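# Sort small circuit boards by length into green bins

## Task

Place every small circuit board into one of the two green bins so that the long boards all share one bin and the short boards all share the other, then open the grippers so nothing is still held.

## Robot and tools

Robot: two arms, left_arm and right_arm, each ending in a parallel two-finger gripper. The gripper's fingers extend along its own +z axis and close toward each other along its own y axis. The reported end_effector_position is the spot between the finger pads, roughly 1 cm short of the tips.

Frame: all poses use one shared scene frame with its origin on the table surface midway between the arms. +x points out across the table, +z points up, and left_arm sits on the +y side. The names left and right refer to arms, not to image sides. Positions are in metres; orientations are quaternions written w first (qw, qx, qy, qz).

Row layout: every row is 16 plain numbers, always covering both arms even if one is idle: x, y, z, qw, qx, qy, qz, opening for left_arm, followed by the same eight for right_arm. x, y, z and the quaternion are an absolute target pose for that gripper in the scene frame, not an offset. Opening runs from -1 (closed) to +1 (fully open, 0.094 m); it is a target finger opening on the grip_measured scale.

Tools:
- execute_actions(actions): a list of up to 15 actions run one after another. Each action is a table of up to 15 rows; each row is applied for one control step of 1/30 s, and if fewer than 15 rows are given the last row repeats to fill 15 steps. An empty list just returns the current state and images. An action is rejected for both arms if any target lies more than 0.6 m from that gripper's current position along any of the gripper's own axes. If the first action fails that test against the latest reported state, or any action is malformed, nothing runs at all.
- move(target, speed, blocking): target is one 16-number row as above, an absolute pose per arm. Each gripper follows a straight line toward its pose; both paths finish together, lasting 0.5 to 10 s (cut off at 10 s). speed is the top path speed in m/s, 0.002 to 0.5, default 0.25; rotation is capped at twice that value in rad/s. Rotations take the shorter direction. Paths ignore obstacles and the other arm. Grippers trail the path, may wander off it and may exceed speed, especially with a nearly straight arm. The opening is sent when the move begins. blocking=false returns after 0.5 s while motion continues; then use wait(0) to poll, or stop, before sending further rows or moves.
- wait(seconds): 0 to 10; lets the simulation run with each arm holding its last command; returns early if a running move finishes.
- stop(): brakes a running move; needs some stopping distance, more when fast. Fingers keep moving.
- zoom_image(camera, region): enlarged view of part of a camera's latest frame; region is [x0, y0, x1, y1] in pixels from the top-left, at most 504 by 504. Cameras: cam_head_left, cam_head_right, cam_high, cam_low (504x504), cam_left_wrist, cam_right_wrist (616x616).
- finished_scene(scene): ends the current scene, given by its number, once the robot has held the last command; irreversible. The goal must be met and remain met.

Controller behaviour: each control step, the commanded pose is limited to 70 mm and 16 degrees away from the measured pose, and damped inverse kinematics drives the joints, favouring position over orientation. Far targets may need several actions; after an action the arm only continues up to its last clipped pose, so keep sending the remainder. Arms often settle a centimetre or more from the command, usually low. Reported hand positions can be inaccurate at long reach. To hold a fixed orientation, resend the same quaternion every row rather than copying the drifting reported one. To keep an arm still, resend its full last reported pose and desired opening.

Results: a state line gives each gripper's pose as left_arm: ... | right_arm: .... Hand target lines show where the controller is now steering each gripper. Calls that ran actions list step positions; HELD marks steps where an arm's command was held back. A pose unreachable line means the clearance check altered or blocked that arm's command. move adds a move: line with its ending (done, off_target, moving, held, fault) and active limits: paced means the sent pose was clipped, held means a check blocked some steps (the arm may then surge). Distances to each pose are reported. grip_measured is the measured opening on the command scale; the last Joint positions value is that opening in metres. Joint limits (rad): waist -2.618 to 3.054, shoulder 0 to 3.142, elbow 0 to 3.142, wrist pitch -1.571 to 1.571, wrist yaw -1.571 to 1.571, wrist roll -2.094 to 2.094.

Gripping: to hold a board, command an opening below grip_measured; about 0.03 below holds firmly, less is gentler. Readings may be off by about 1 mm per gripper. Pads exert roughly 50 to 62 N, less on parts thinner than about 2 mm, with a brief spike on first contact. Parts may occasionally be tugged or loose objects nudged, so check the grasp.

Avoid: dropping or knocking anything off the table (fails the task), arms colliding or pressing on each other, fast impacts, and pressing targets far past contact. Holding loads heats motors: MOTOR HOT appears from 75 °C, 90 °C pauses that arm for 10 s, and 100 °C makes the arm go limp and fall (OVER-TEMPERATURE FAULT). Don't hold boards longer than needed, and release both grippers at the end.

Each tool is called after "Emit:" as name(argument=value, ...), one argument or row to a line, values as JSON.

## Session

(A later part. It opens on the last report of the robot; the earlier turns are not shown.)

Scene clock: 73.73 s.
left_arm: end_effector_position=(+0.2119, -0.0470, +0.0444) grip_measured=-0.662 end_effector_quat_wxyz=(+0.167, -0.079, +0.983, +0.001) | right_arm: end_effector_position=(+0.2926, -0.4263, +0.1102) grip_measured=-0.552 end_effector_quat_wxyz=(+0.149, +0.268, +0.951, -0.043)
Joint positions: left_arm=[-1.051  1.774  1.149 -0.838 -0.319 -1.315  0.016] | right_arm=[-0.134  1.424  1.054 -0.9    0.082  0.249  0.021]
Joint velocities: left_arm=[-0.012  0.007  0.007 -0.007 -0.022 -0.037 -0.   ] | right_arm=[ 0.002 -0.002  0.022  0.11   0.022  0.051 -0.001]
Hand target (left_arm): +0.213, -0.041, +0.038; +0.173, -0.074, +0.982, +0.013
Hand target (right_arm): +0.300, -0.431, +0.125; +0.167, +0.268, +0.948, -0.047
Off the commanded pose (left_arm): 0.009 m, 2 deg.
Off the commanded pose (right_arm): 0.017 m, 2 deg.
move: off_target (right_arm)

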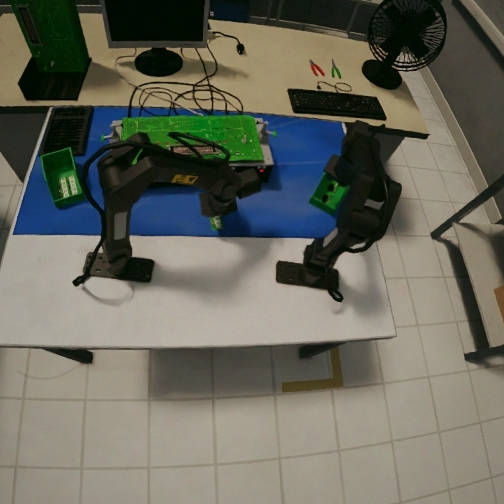

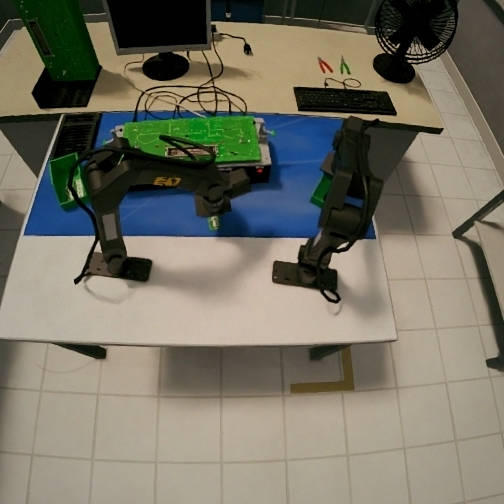

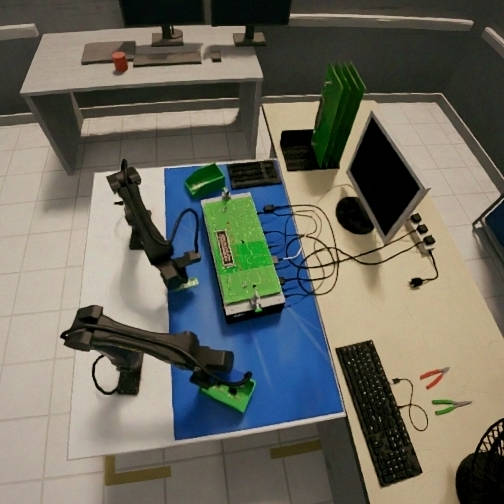

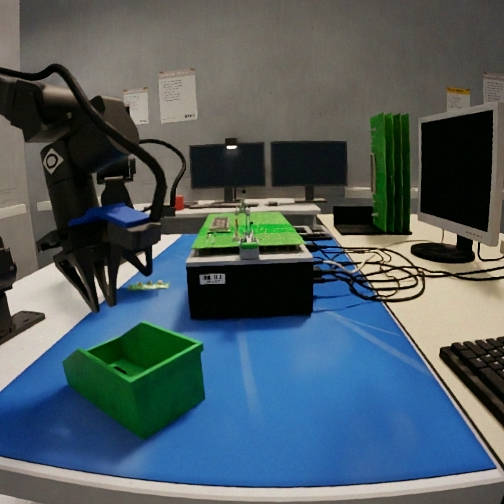

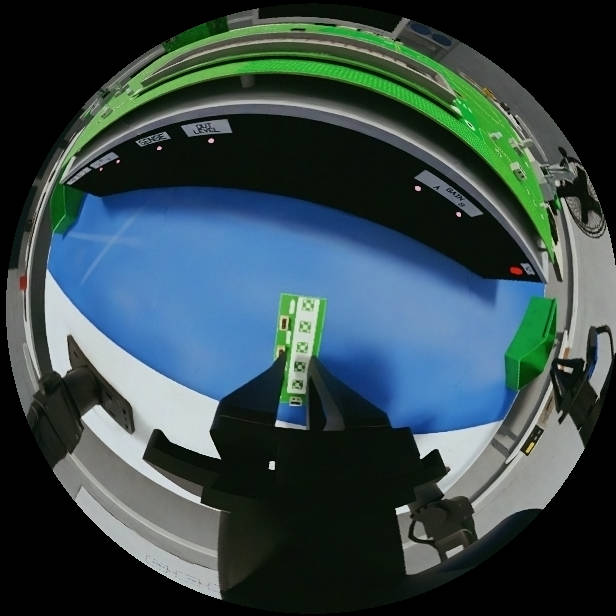

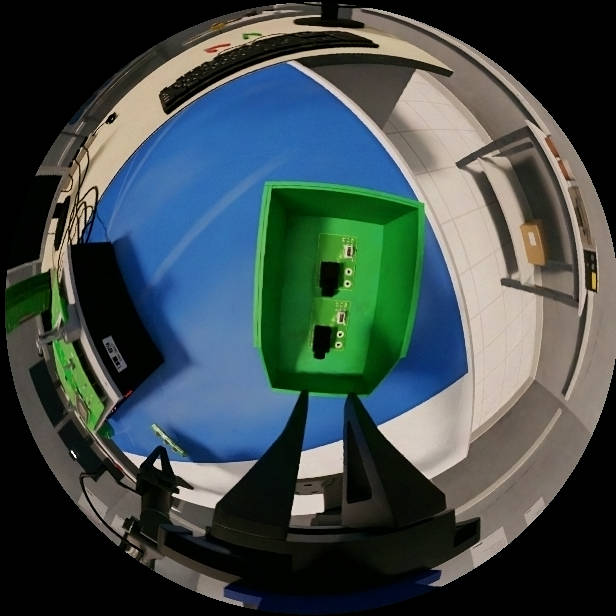

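Emit:
move(
  target=[0.2135,-0.031,0.026,0.1731,-0.0738,0.982,0.013,-0.66,0.3,-0.431,0.125,0.1671,0.2674,0.9478,-0.0471,-0.55],
  speed=0.06,
)

Emit:
zoom_image(
  camera="cam_left_wrist",
  region=[220, 240, 400, 420],
)

Scene clock: 75.17 s.
left_arm: end_effector_position=(+0.2104, -0.0378, +0.0283) grip_measured=-0.662 end_effector_quat_wxyz=(+0.166, -0.074, +0.983, +0.006) | right_arm: end_effector_position=(+0.2926, -0.4263, +0.1102) grip_measured=-0.552 end_effector_quat_wxyz=(+0.149, +0.268, +0.951, -0.043)
Joint positions: left_arm=[-1.044  1.774  1.079 -0.775 -0.319 -1.299  0.016] | right_arm=[-0.134  1.424  1.054 -0.9    0.082  0.249  0.021]
Joint velocities: left_arm=[ 0.002 -0.002 -0.002  0.007  0.022 -0.007 -0.001] | right_arm=[-0.007  0.002  0.012  0.081  0.066 -0.007 -0.001]
Hand target (left_arm): +0.213, -0.031, +0.026; +0.173, -0.074, +0.982, +0.013
Hand target (right_arm): +0.300, -0.431, +0.125; +0.167, +0.268, +0.948, -0.047
Off the commanded pose (left_arm): 0.008 m, 1 deg.
Off the commanded pose (right_arm): 0.017 m, 2 deg.
move: off_target (right_arm)

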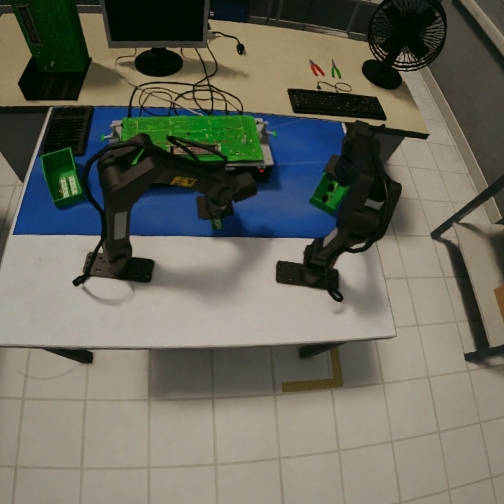

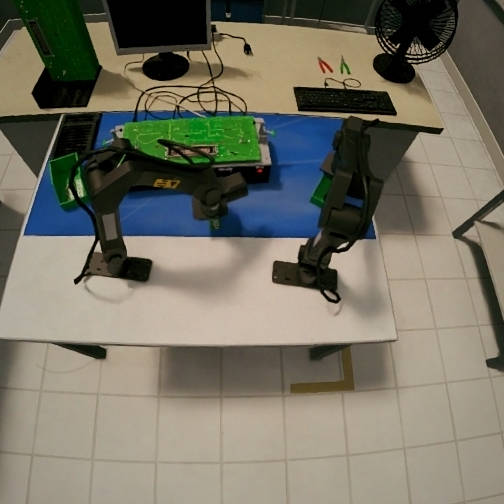

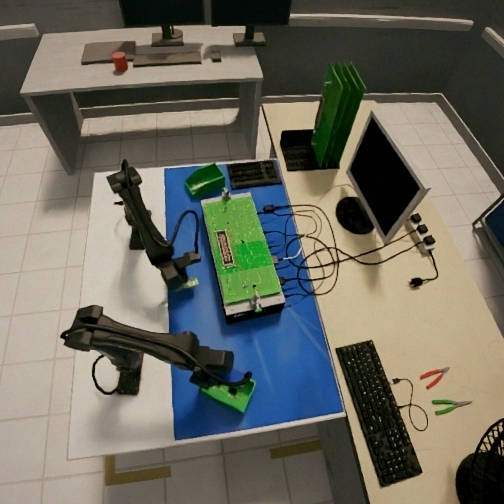

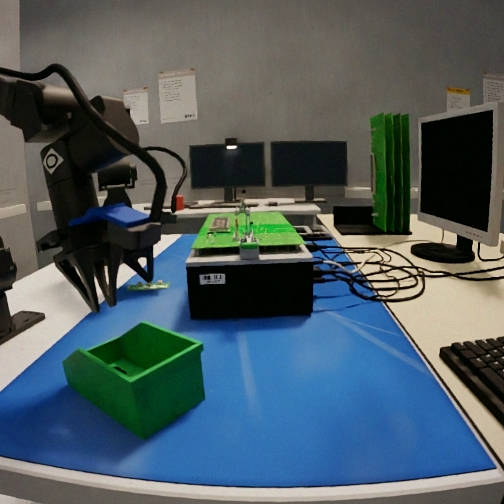

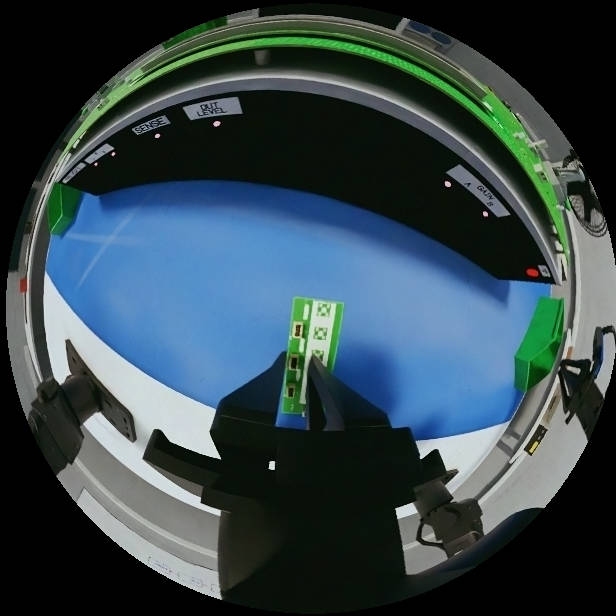

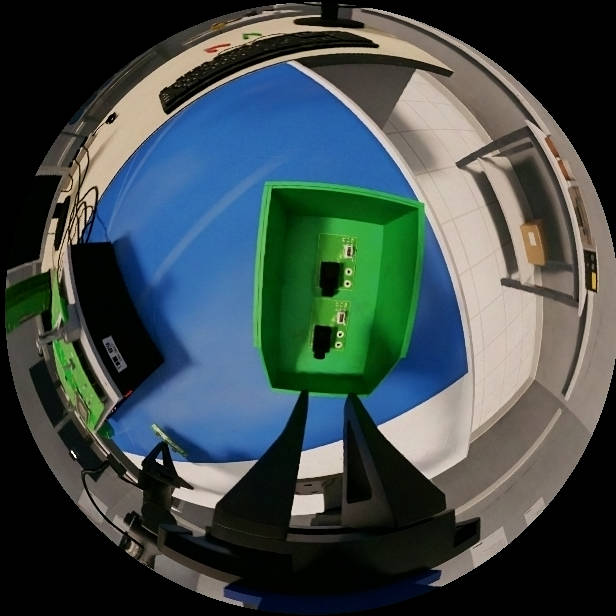

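Region (220, 240, 400, 420) of cam_left_wrist's 616x616 image, scaled by 2.800, with more detail than that image has.

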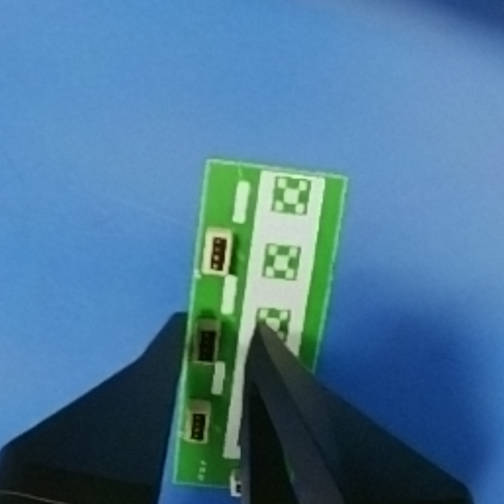

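Emit:
move(
  target=[0.2185,-0.028,0.019,0.1731,-0.0738,0.982,0.013,-0.66,0.3,-0.431,0.125,0.1671,0.2674,0.9478,-0.0471,-0.55],
  speed=0.04,
)

Emit:
zoom_image(
  camera="cam_left_wrist",
  region=[220, 240, 400, 420],
)

Scene clock: 76.30 s.
left_arm: end_effector_position=(+0.2161, -0.0349, +0.0240) grip_measured=-0.662 end_effector_quat_wxyz=(+0.168, -0.076, +0.983, +0.003) | right_arm: end_effector_position=(+0.2926, -0.4263, +0.1102) grip_measured=-0.552 end_effector_quat_wxyz=(+0.149, +0.268, +0.951, -0.043)
Joint positions: left_arm=[-1.025  1.774  1.059 -0.742 -0.319 -1.281  0.016] | right_arm=[-0.134  1.424  1.054 -0.9    0.082  0.249  0.021]
Joint velocities: left_arm=[-0.022 -0.002 -0.012  0.051 -0.051 -0.022 -0.001] | right_arm=[-0.012  0.002 -0.007  0.051  0.007  0.022  0.001]
Hand target (left_arm): +0.218, -0.028, +0.019; +0.173, -0.074, +0.982, +0.013
Hand target (right_arm): +0.300, -0.431, +0.125; +0.167, +0.268, +0.948, -0.047
Off the commanded pose (left_arm): 0.009 m, 1 deg.
Off the commanded pose (right_arm): 0.017 m, 2 deg.
move: off_target (right_arm)

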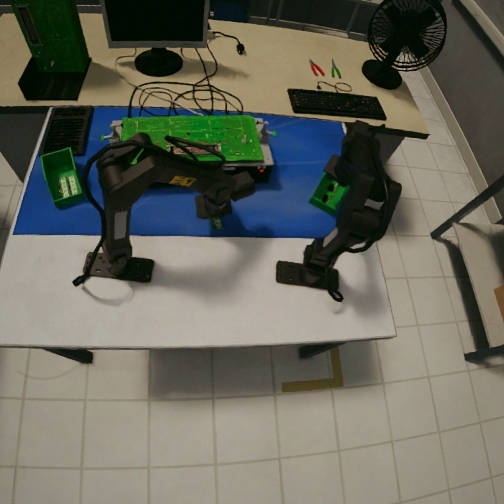

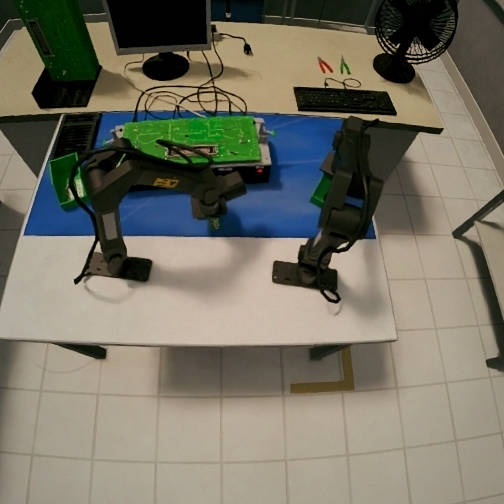

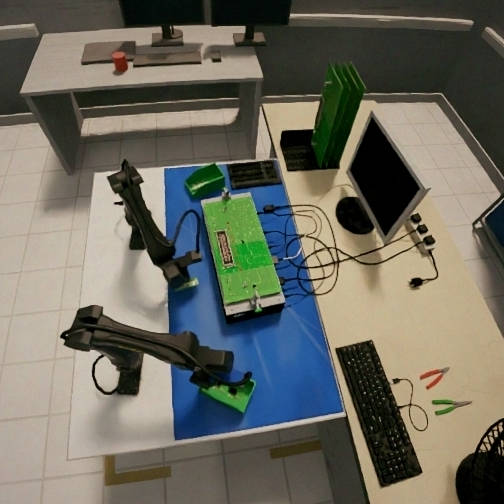

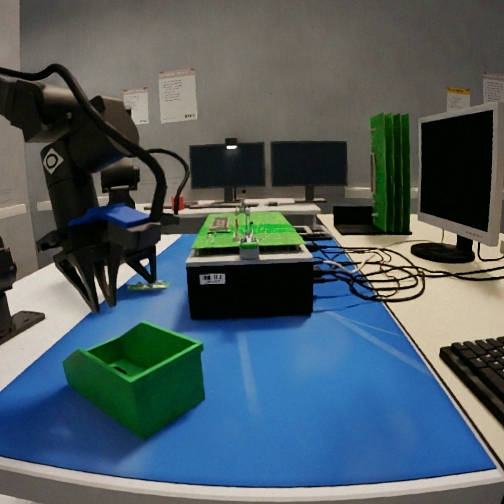

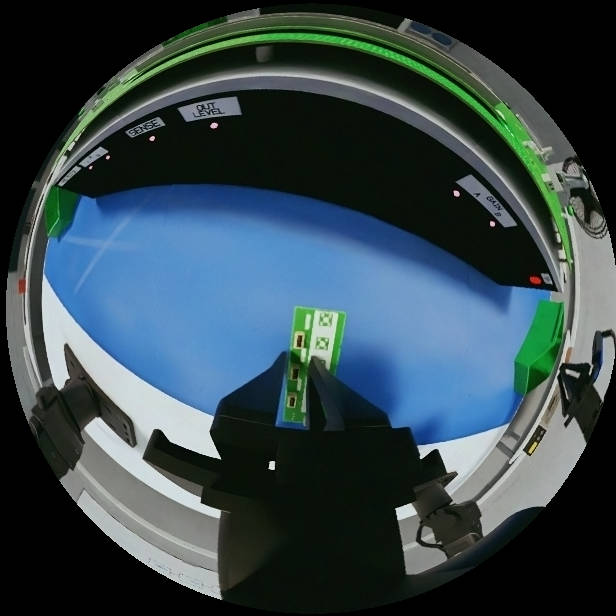

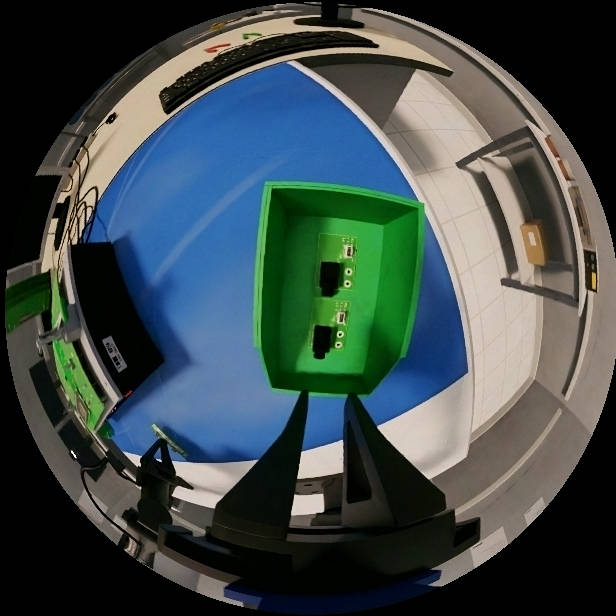

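Region (220, 240, 400, 420) of cam_left_wrist's 616x616 image, scaled by 2.800, with more detail than that image has.

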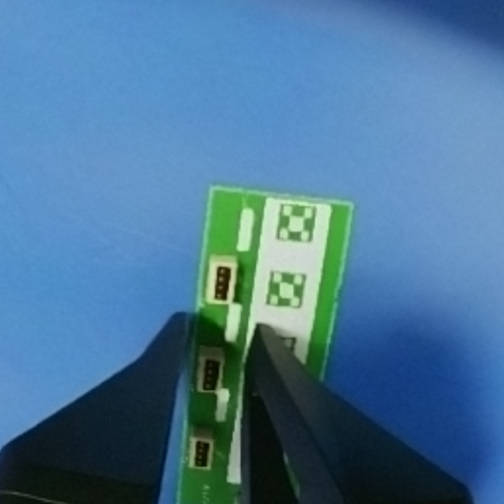

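Emit:
move(
  target=[0.2155,-0.027,0.006,0.1731,-0.0738,0.982,0.013,-0.66,0.3,-0.431,0.125,0.1671,0.2674,0.9478,-0.0471,-0.55],
  speed=0.03,
)

Emit:
zoom_image(
  camera="cam_left_wrist",
  region=[220, 240, 400, 420],
)

Scene clock: 77.80 s.
left_arm: end_effector_position=(+0.2166, -0.0356, +0.0191) grip_measured=-0.662 end_effector_quat_wxyz=(+0.171, -0.076, +0.982, -0.004) | right_arm: end_effector_position=(+0.2926, -0.4263, +0.1102) grip_measured=-0.552 end_effector_quat_wxyz=(+0.149, +0.268, +0.951, -0.043)
Joint positions: left_arm=[-1.025  1.774  1.035 -0.702 -0.32  -1.279  0.016] | right_arm=[-0.134  1.424  1.054 -0.9    0.082  0.249  0.021]
Joint velocities: left_arm=[-0.007 -0.007 -0.022 -0.037 -0.022 -0.051  0.002] | right_arm=[ 0.007 -0.007  0.007 -0.095  0.007  0.022 -0.   ]
Hand target (left_arm): +0.215, -0.027, +0.007; +0.173, -0.074, +0.982, +0.013
Hand target (right_arm): +0.300, -0.431, +0.125; +0.167, +0.268, +0.948, -0.047
Off the commanded pose (left_arm): 0.016 m, 2 deg.
Off the commanded pose (right_arm): 0.017 m, 2 deg.
move: off_target (left_arm, right_arm)

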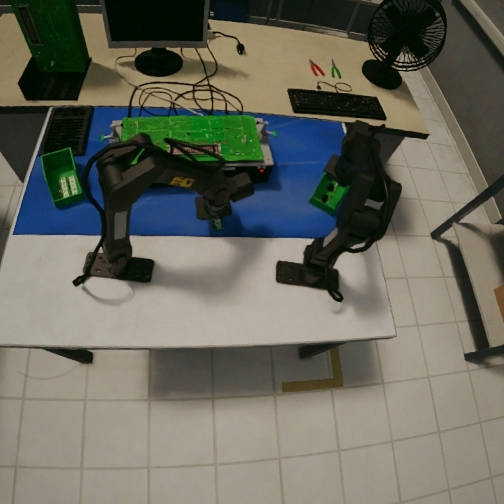

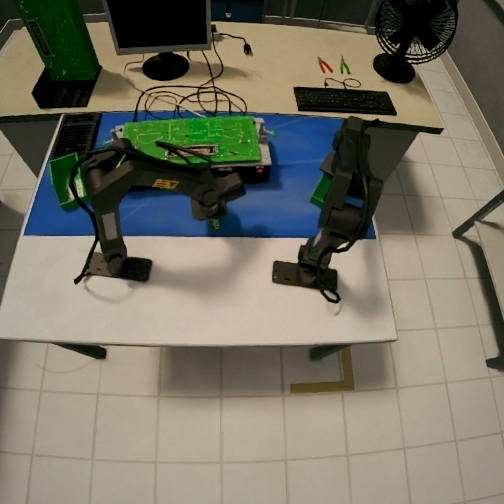

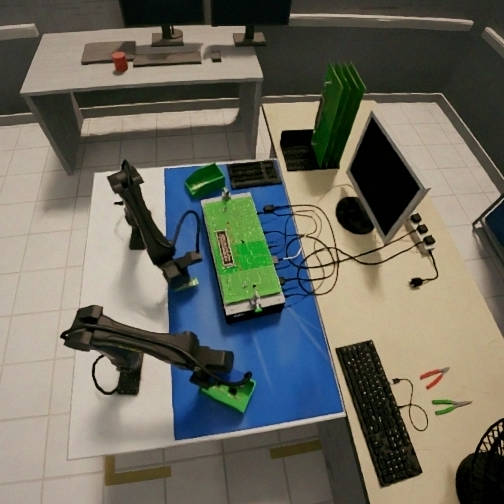

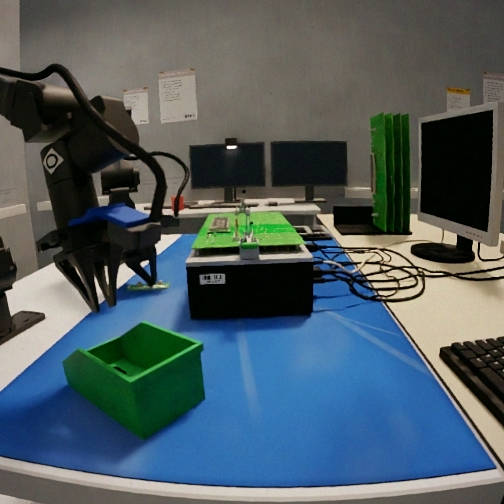

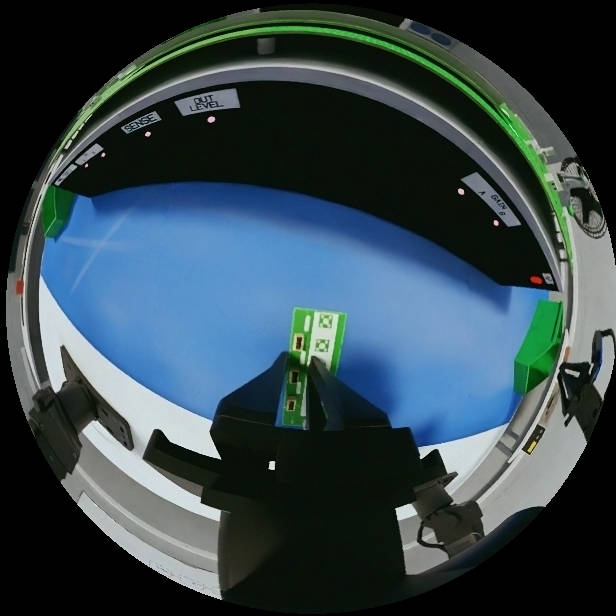

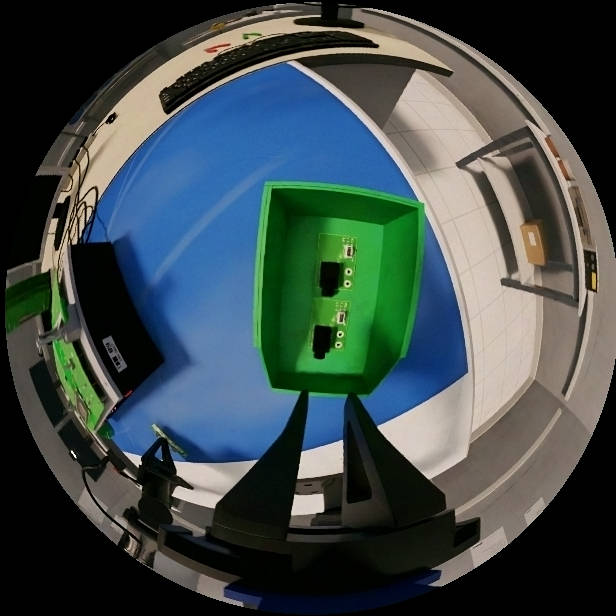

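Region (220, 240, 400, 420) of cam_left_wrist's 616x616 image, scaled by 2.800, with more detail than that image has.

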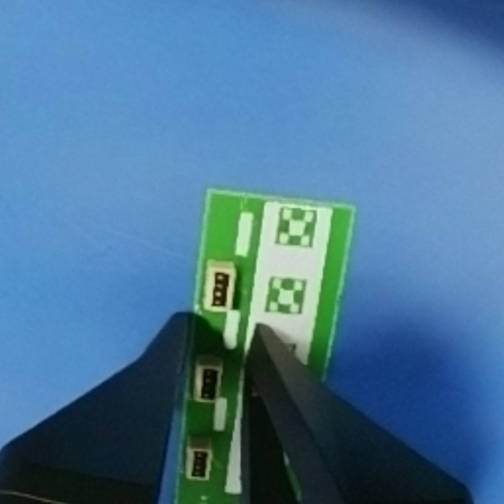

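Emit:
move(
  target=[0.212,-0.024,0.005,0.1731,-0.0738,0.982,0.013,-0.66,0.3,-0.431,0.125,0.1671,0.2674,0.9478,-0.0471,-0.55],
  speed=0.02,
)

Emit:
zoom_image(
  camera="cam_left_wrist",
  region=[220, 240, 400, 420],
)

Scene clock: 79.37 s.
left_arm: end_effector_position=(+0.2164, -0.0353, +0.0181) grip_measured=-0.662 end_effector_quat_wxyz=(+0.176, -0.074, +0.982, -0.003) | right_arm: end_effector_position=(+0.2926, -0.4263, +0.1102) grip_measured=-0.552 end_effector_quat_wxyz=(+0.149, +0.268, +0.951, -0.043)
Joint positions: left_arm=[-1.03   1.774  1.027 -0.693 -0.33  -1.279  0.016] | right_arm=[-0.134  1.424  1.054 -0.9    0.082  0.249  0.021]
Joint velocities: left_arm=[ 0.007  0.007 -0.002 -0.037 -0.037 -0.037  0.001] | right_arm=[-0.007 -0.002  0.017 -0.022 -0.022  0.022 -0.001]
Hand target (left_arm): +0.212, -0.024, +0.006; +0.173, -0.074, +0.982, +0.013
Hand target (right_arm): +0.300, -0.431, +0.125; +0.167, +0.268, +0.948, -0.047
Off the commanded pose (left_arm): 0.018 m, 2 deg.
Off the commanded pose (right_arm): 0.017 m, 2 deg.
move: off_target (left_arm, right_arm)

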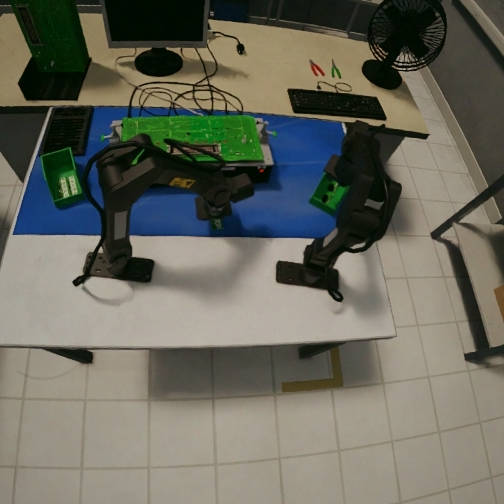

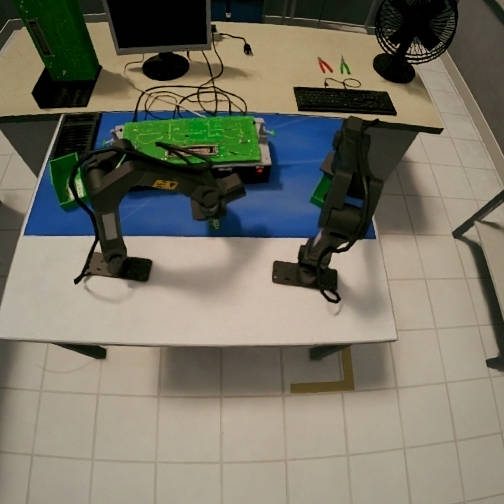

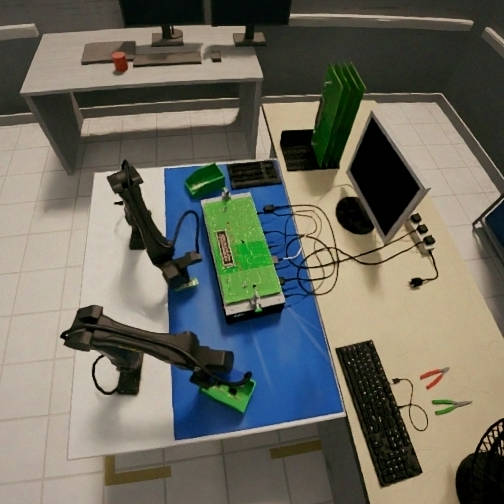

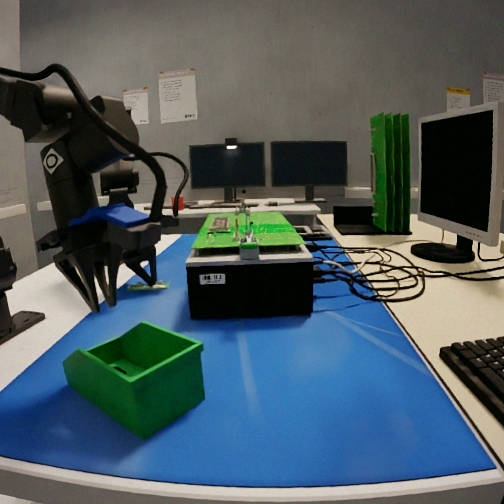

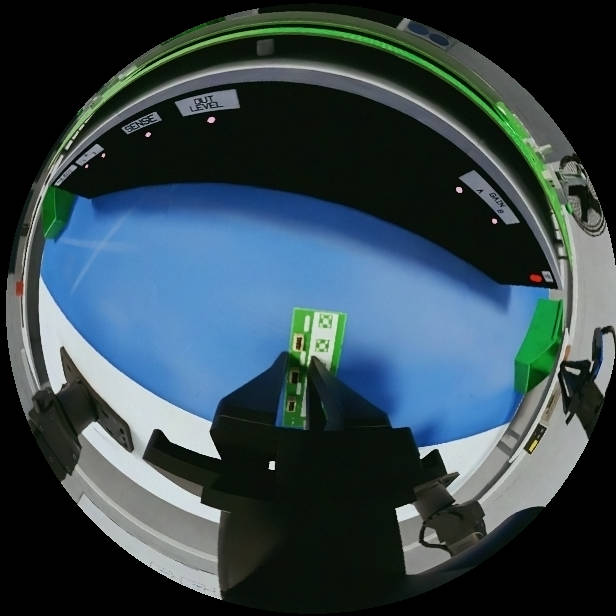

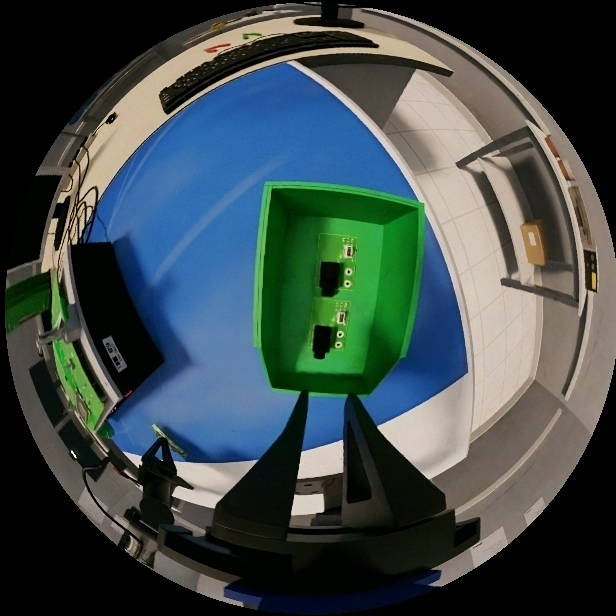

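Region (220, 240, 400, 420) of cam_left_wrist's 616x616 image, scaled by 2.800, with more detail than that image has.

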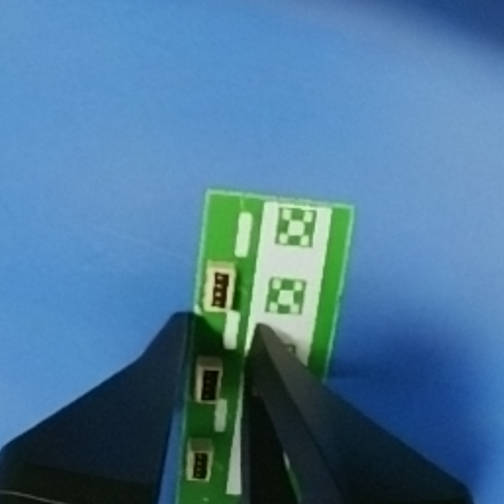

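Emit:
execute_actions(
  actions=[
    [[0.213,-0.026,0.008,0.1731,-0.0738,0.982,0.013,-0.72,0.3,-0.431,0.125,0.1671,0.2674,0.9478,-0.0471,-0.55],[0.213,-0.026,0.008,0.1731,-0.0738,0.982,0.013,-0.72,0.3,-0.431,0.125,0.1671,0.2674,0.9478,-0.0471,-0.55],[0.213,-0.026,0.008,0.1731,-0.0738,0.982,0.013,-0.76,0.3,-0.431,0.125,0.1671,0.2674,0.9478,-0.0471,-0.55],[0.213,-0.026,0.008,0.1731,-0.0738,0.982,0.013,-0.76,0.3,-0.431,0.125,0.1671,0.2674,0.9478,-0.0471,-0.55],[0.213,-0.026,0.008,0.1731,-0.0738,0.982,0.013,-0.8,0.3,-0.431,0.125,0.1671,0.2674,0.9478,-0.0471,-0.55],[0.213,-0.026,0.008,0.1731,-0.0738,0.982,0.013,-0.8,0.3,-0.431,0.125,0.1671,0.2674,0.9478,-0.0471,-0.55],[0.213,-0.026,0.008,0.1731,-0.0738,0.982,0.013,-0.84,0.3,-0.431,0.125,0.1671,0.2674,0.9478,-0.0471,-0.55],[0.213,-0.026,0.008,0.1731,-0.0738,0.982,0.013,-0.84,0.3,-0.431,0.125,0.1671,0.2674,0.9478,-0.0471,-0.55],[0.213,-0.026,0.008,0.1731,-0.0738,0.982,0.013,-0.87,0.3,-0.431,0.125,0.1671,0.2674,0.9478,-0.0471,-0.55],[0.213,-0.026,0.008,0.1731,-0.0738,0.982,0.013,-0.87,0.3,-0.431,0.125,0.1671,0.2674,0.9478,-0.0471,-0.55],[0.213,-0.026,0.008,0.1731,-0.0738,0.982,0.013,-0.9,0.3,-0.431,0.125,0.1671,0.2674,0.9478,-0.0471,-0.55],[0.213,-0.026,0.008,0.1731,-0.0738,0.982,0.013,-0.9,0.3,-0.431,0.125,0.1671,0.2674,0.9478,-0.0471,-0.55],[0.213,-0.026,0.008,0.1731,-0.0738,0.982,0.013,-0.92,0.3,-0.431,0.125,0.1671,0.2674,0.9478,-0.0471,-0.55]],
    [[0.213,-0.026,0.008,0.1731,-0.0738,0.982,0.013,-0.935,0.3,-0.431,0.125,0.1671,0.2674,0.9478,-0.0471,-0.55],[0.213,-0.026,0.008,0.1731,-0.0738,0.982,0.013,-0.935,0.3,-0.431,0.125,0.1671,0.2674,0.9478,-0.0471,-0.55],[0.213,-0.026,0.008,0.1731,-0.0738,0.982,0.013,-0.945,0.3,-0.431,0.125,0.1671,0.2674,0.9478,-0.0471,-0.55],[0.213,-0.026,0.008,0.1731,-0.0738,0.982,0.013,-0.945,0.3,-0.431,0.125,0.1671,0.2674,0.9478,-0.0471,-0.55],[0.213,-0.026,0.008,0.1731,-0.0738,0.982,0.013,-0.957,0.3,-0.431,0.125,0.1671,0.2674,0.9478,-0.0471,-0.55]],
  ],
)

Emit:
zoom_image(
  camera="cam_left_wrist",
  region=[220, 240, 400, 420],
)

Scene clock: 82.03 s.
left_arm: end_effector_position=(+0.2170, -0.0344, +0.0183) grip_measured=-0.945 end_effector_quat_wxyz=(+0.179, -0.073, +0.981, -0.001) | right_arm: end_effector_position=(+0.2926, -0.4263, +0.1102) grip_measured=-0.552 end_effector_quat_wxyz=(+0.149, +0.268, +0.951, -0.043)
Joint positions: left_arm=[-1.032  1.774  1.027 -0.695 -0.338 -1.279  0.003] | right_arm=[-0.134  1.424  1.054 -0.9    0.082  0.249  0.021]
Joint velocities: left_arm=[-0.002  0.012  0.002  0.007  0.007 -0.022 -0.002] | right_arm=[-0.002  0.007  0.007  0.037  0.007 -0.007 -0.001]
Hand target (left_arm): +0.213, -0.026, +0.008; +0.173, -0.074, +0.982, +0.013
Hand target (right_arm): +0.300, -0.431, +0.125; +0.167, +0.268, +0.948, -0.047
Off the commanded pose (left_arm): 0.014 m, 2 deg.
Off the commanded pose (right_arm): 0.017 m, 2 deg.
Step readings (end_effector_position; steps 1 to 15: 1st action; 16 to 30: 2nd action):
0: left_arm (+0.2163, -0.0351, +0.0180) | right_arm (+0.2926, -0.4263, +0.1102)
1: left_arm (+0.2165, -0.0355, +0.0180) | right_arm (+0.2926, -0.4263, +0.1102)
2: left_arm (+0.2165, -0.0360, +0.0181) | right_arm (+0.2926, -0.4263, +0.1102)
4: left_arm (+0.2167, -0.0364, +0.0182) | right_arm (+0.2926, -0.4263, +0.1102)
8: left_arm (+0.2170, -0.0355, +0.0183) | right_arm (+0.2926, -0.4263, +0.1102)
15: left_arm (+0.2170, -0.0344, +0.0183) | right_arm (+0.2926, -0.4263, +0.1102)
16: left_arm (+0.2170, -0.0344, +0.0183) | right_arm (+0.2926, -0.4263, +0.1102)
17: left_arm (+0.2170, -0.0344, +0.0183) | right_arm (+0.2926, -0.4263, +0.1102)
19: left_arm (+0.2170, -0.0344, +0.0183) | right_arm (+0.2926, -0.4263, +0.1102)
23: left_arm (+0.2170, -0.0344, +0.0183) | right_arm (+0.2926, -0.4263, +0.1102)
30: end_effector_position above

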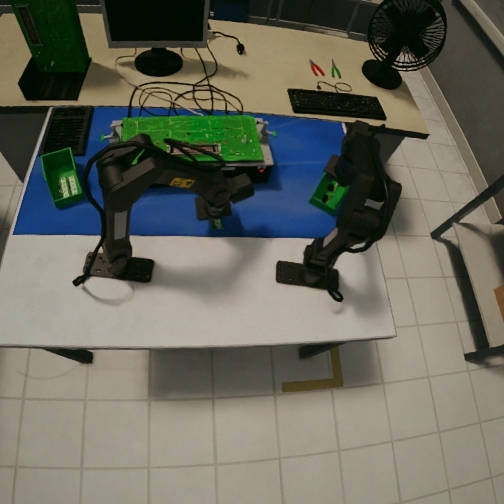

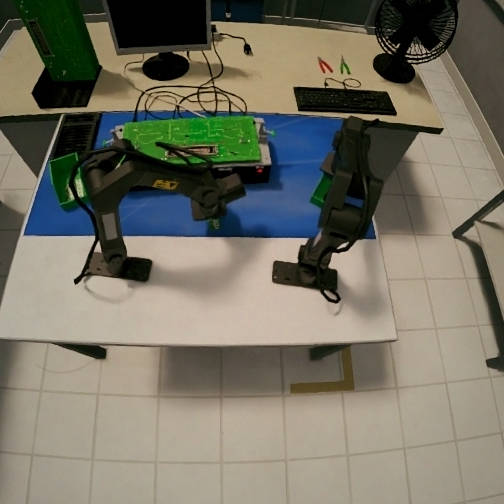

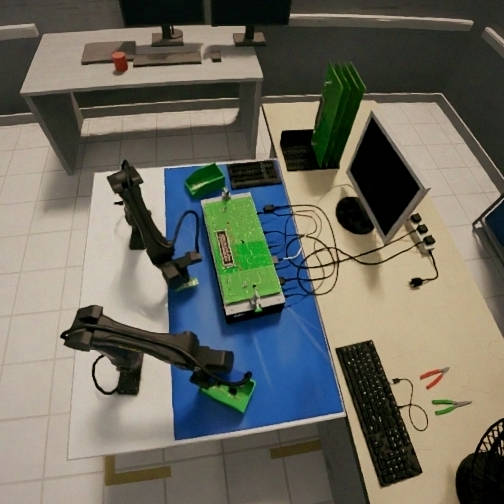

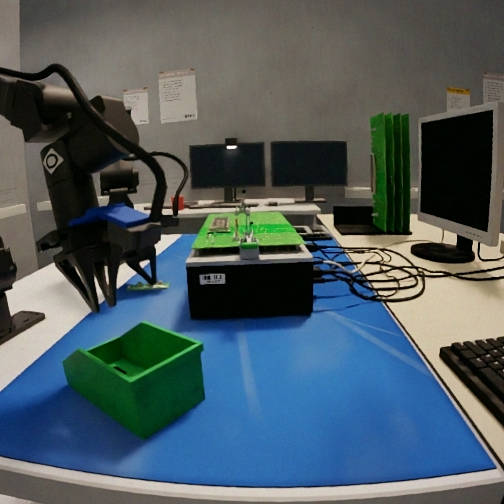

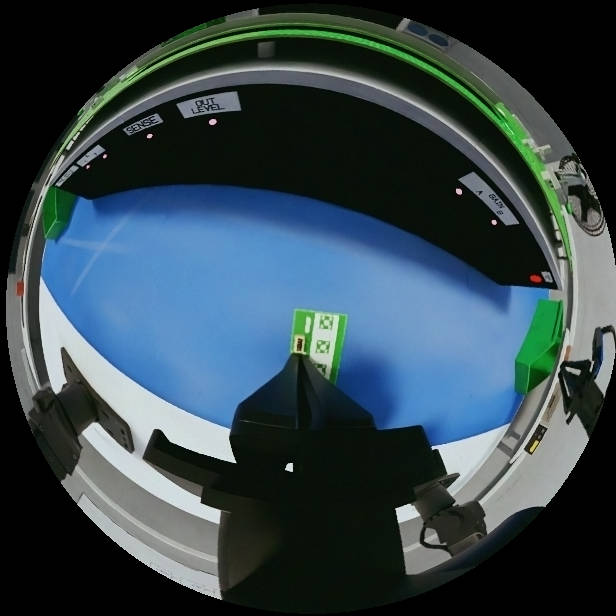

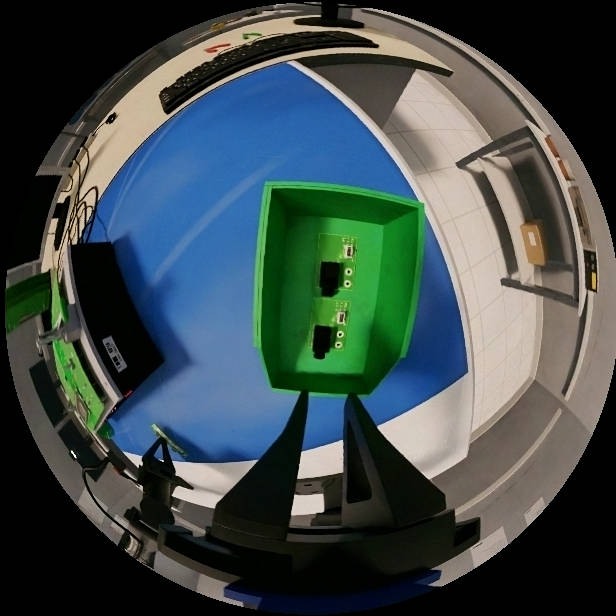

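Region (220, 240, 400, 420) of cam_left_wrist's 616x616 image, scaled by 2.800, with more detail than that image has.

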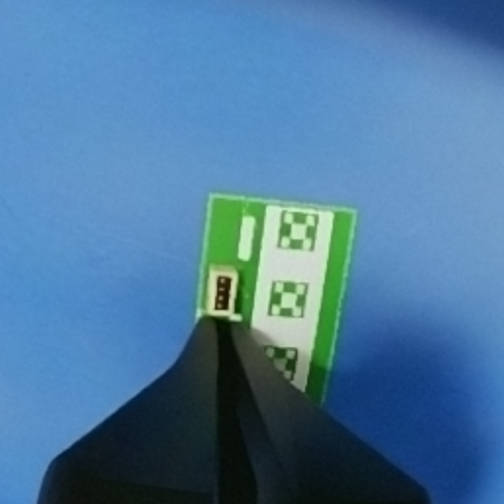

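Grip −0.945, holding. Lift gently.

Emit:
move(
  target=[0.214,-0.03,0.065,0.1731,-0.0738,0.982,0.013,-0.96,0.3,-0.431,0.125,0.1671,0.2674,0.9478,-0.0471,-0.55],
  speed=0.075,
)

Emit:
zoom_image(
  camera="cam_left_wrist",
  region=[220, 240, 400, 420],
)

Scene clock: 83.47 s.
left_arm: end_effector_position=(+0.2130, -0.0258, +0.0546) grip_measured=-0.947 end_effector_quat_wxyz=(+0.170, -0.070, +0.983, +0.022) | right_arm: end_effector_position=(+0.2926, -0.4263, +0.1102) grip_measured=-0.552 end_effector_quat_wxyz=(+0.149, +0.268, +0.951, -0.043)
Joint positions: left_arm=[-1.032  1.721  1.127 -0.898 -0.337 -1.28   0.002] | right_arm=[-0.134  1.424  1.054 -0.9    0.082  0.249  0.021]
Joint velocities: left_arm=[-0.012 -0.002 -0.032 -0.066  0.051 -0.037 -0.   ] | right_arm=[ 0.007 -0.002 -0.007  0.007 -0.066  0.007  0.   ]
Hand target (left_arm): +0.214, -0.030, +0.065; +0.173, -0.074, +0.982, +0.013
Hand target (right_arm): +0.300, -0.431, +0.125; +0.167, +0.268, +0.948, -0.047
Off the commanded pose (left_arm): 0.011 m, 1 deg.
Off the commanded pose (right_arm): 0.017 m, 2 deg.
move: off_target (left_arm, right_arm)

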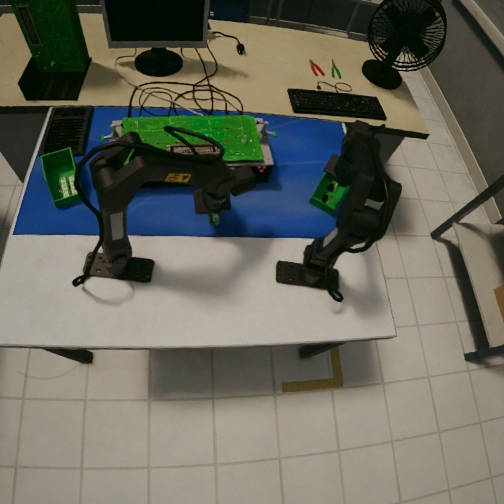

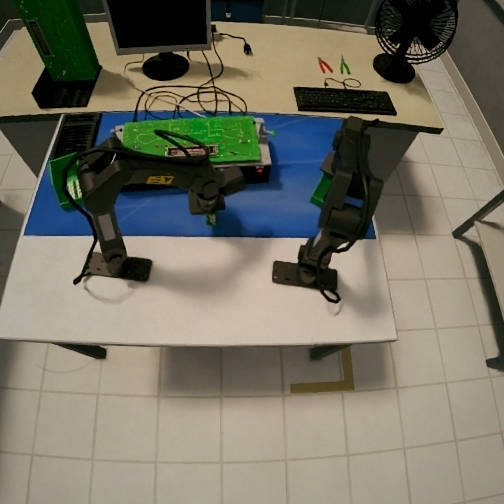

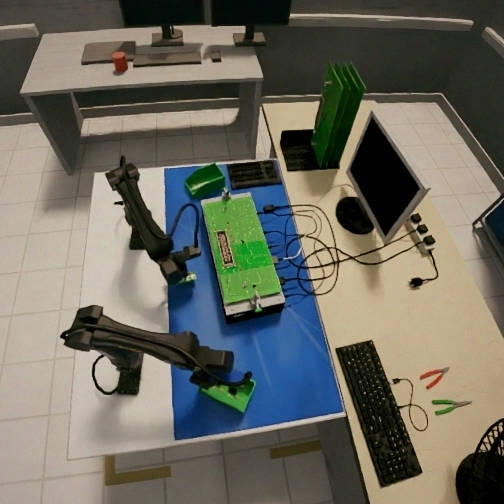

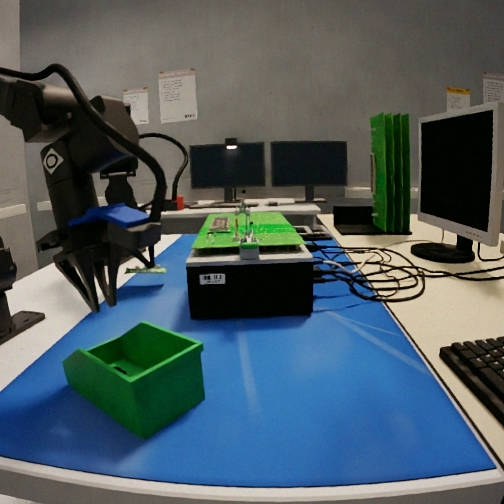

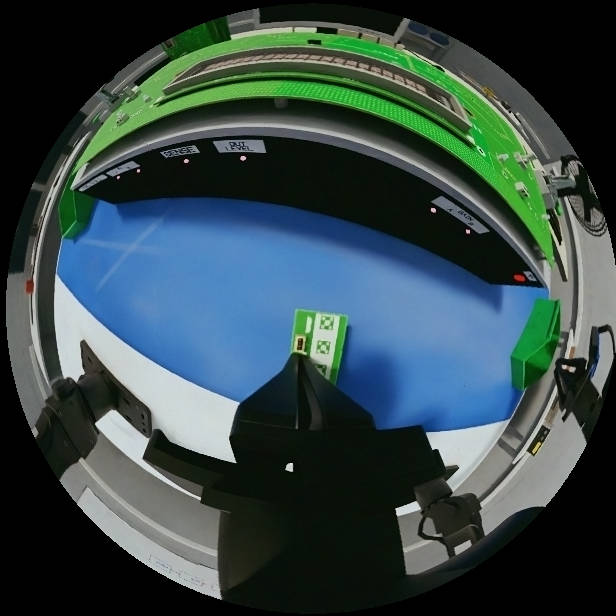

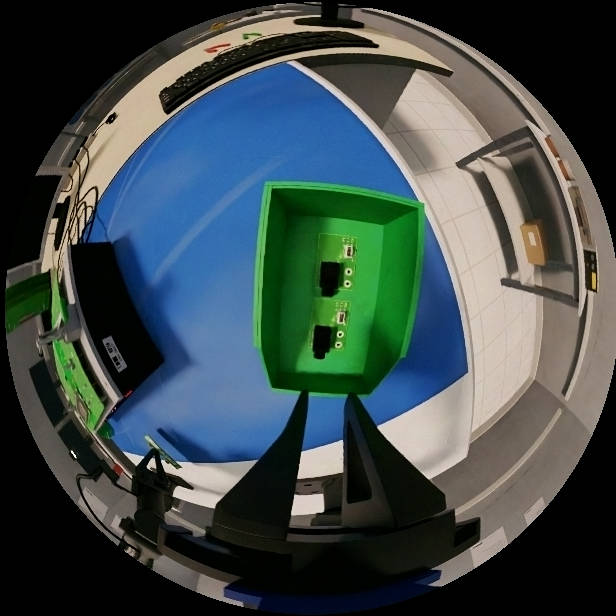

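Region (220, 240, 400, 420) of cam_left_wrist's 616x616 image, scaled by 2.800, with more detail than that image has.

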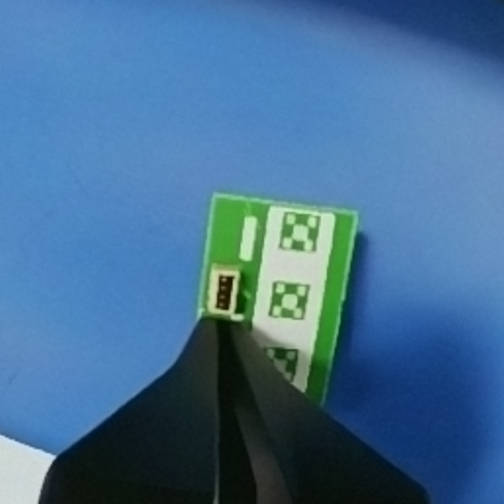

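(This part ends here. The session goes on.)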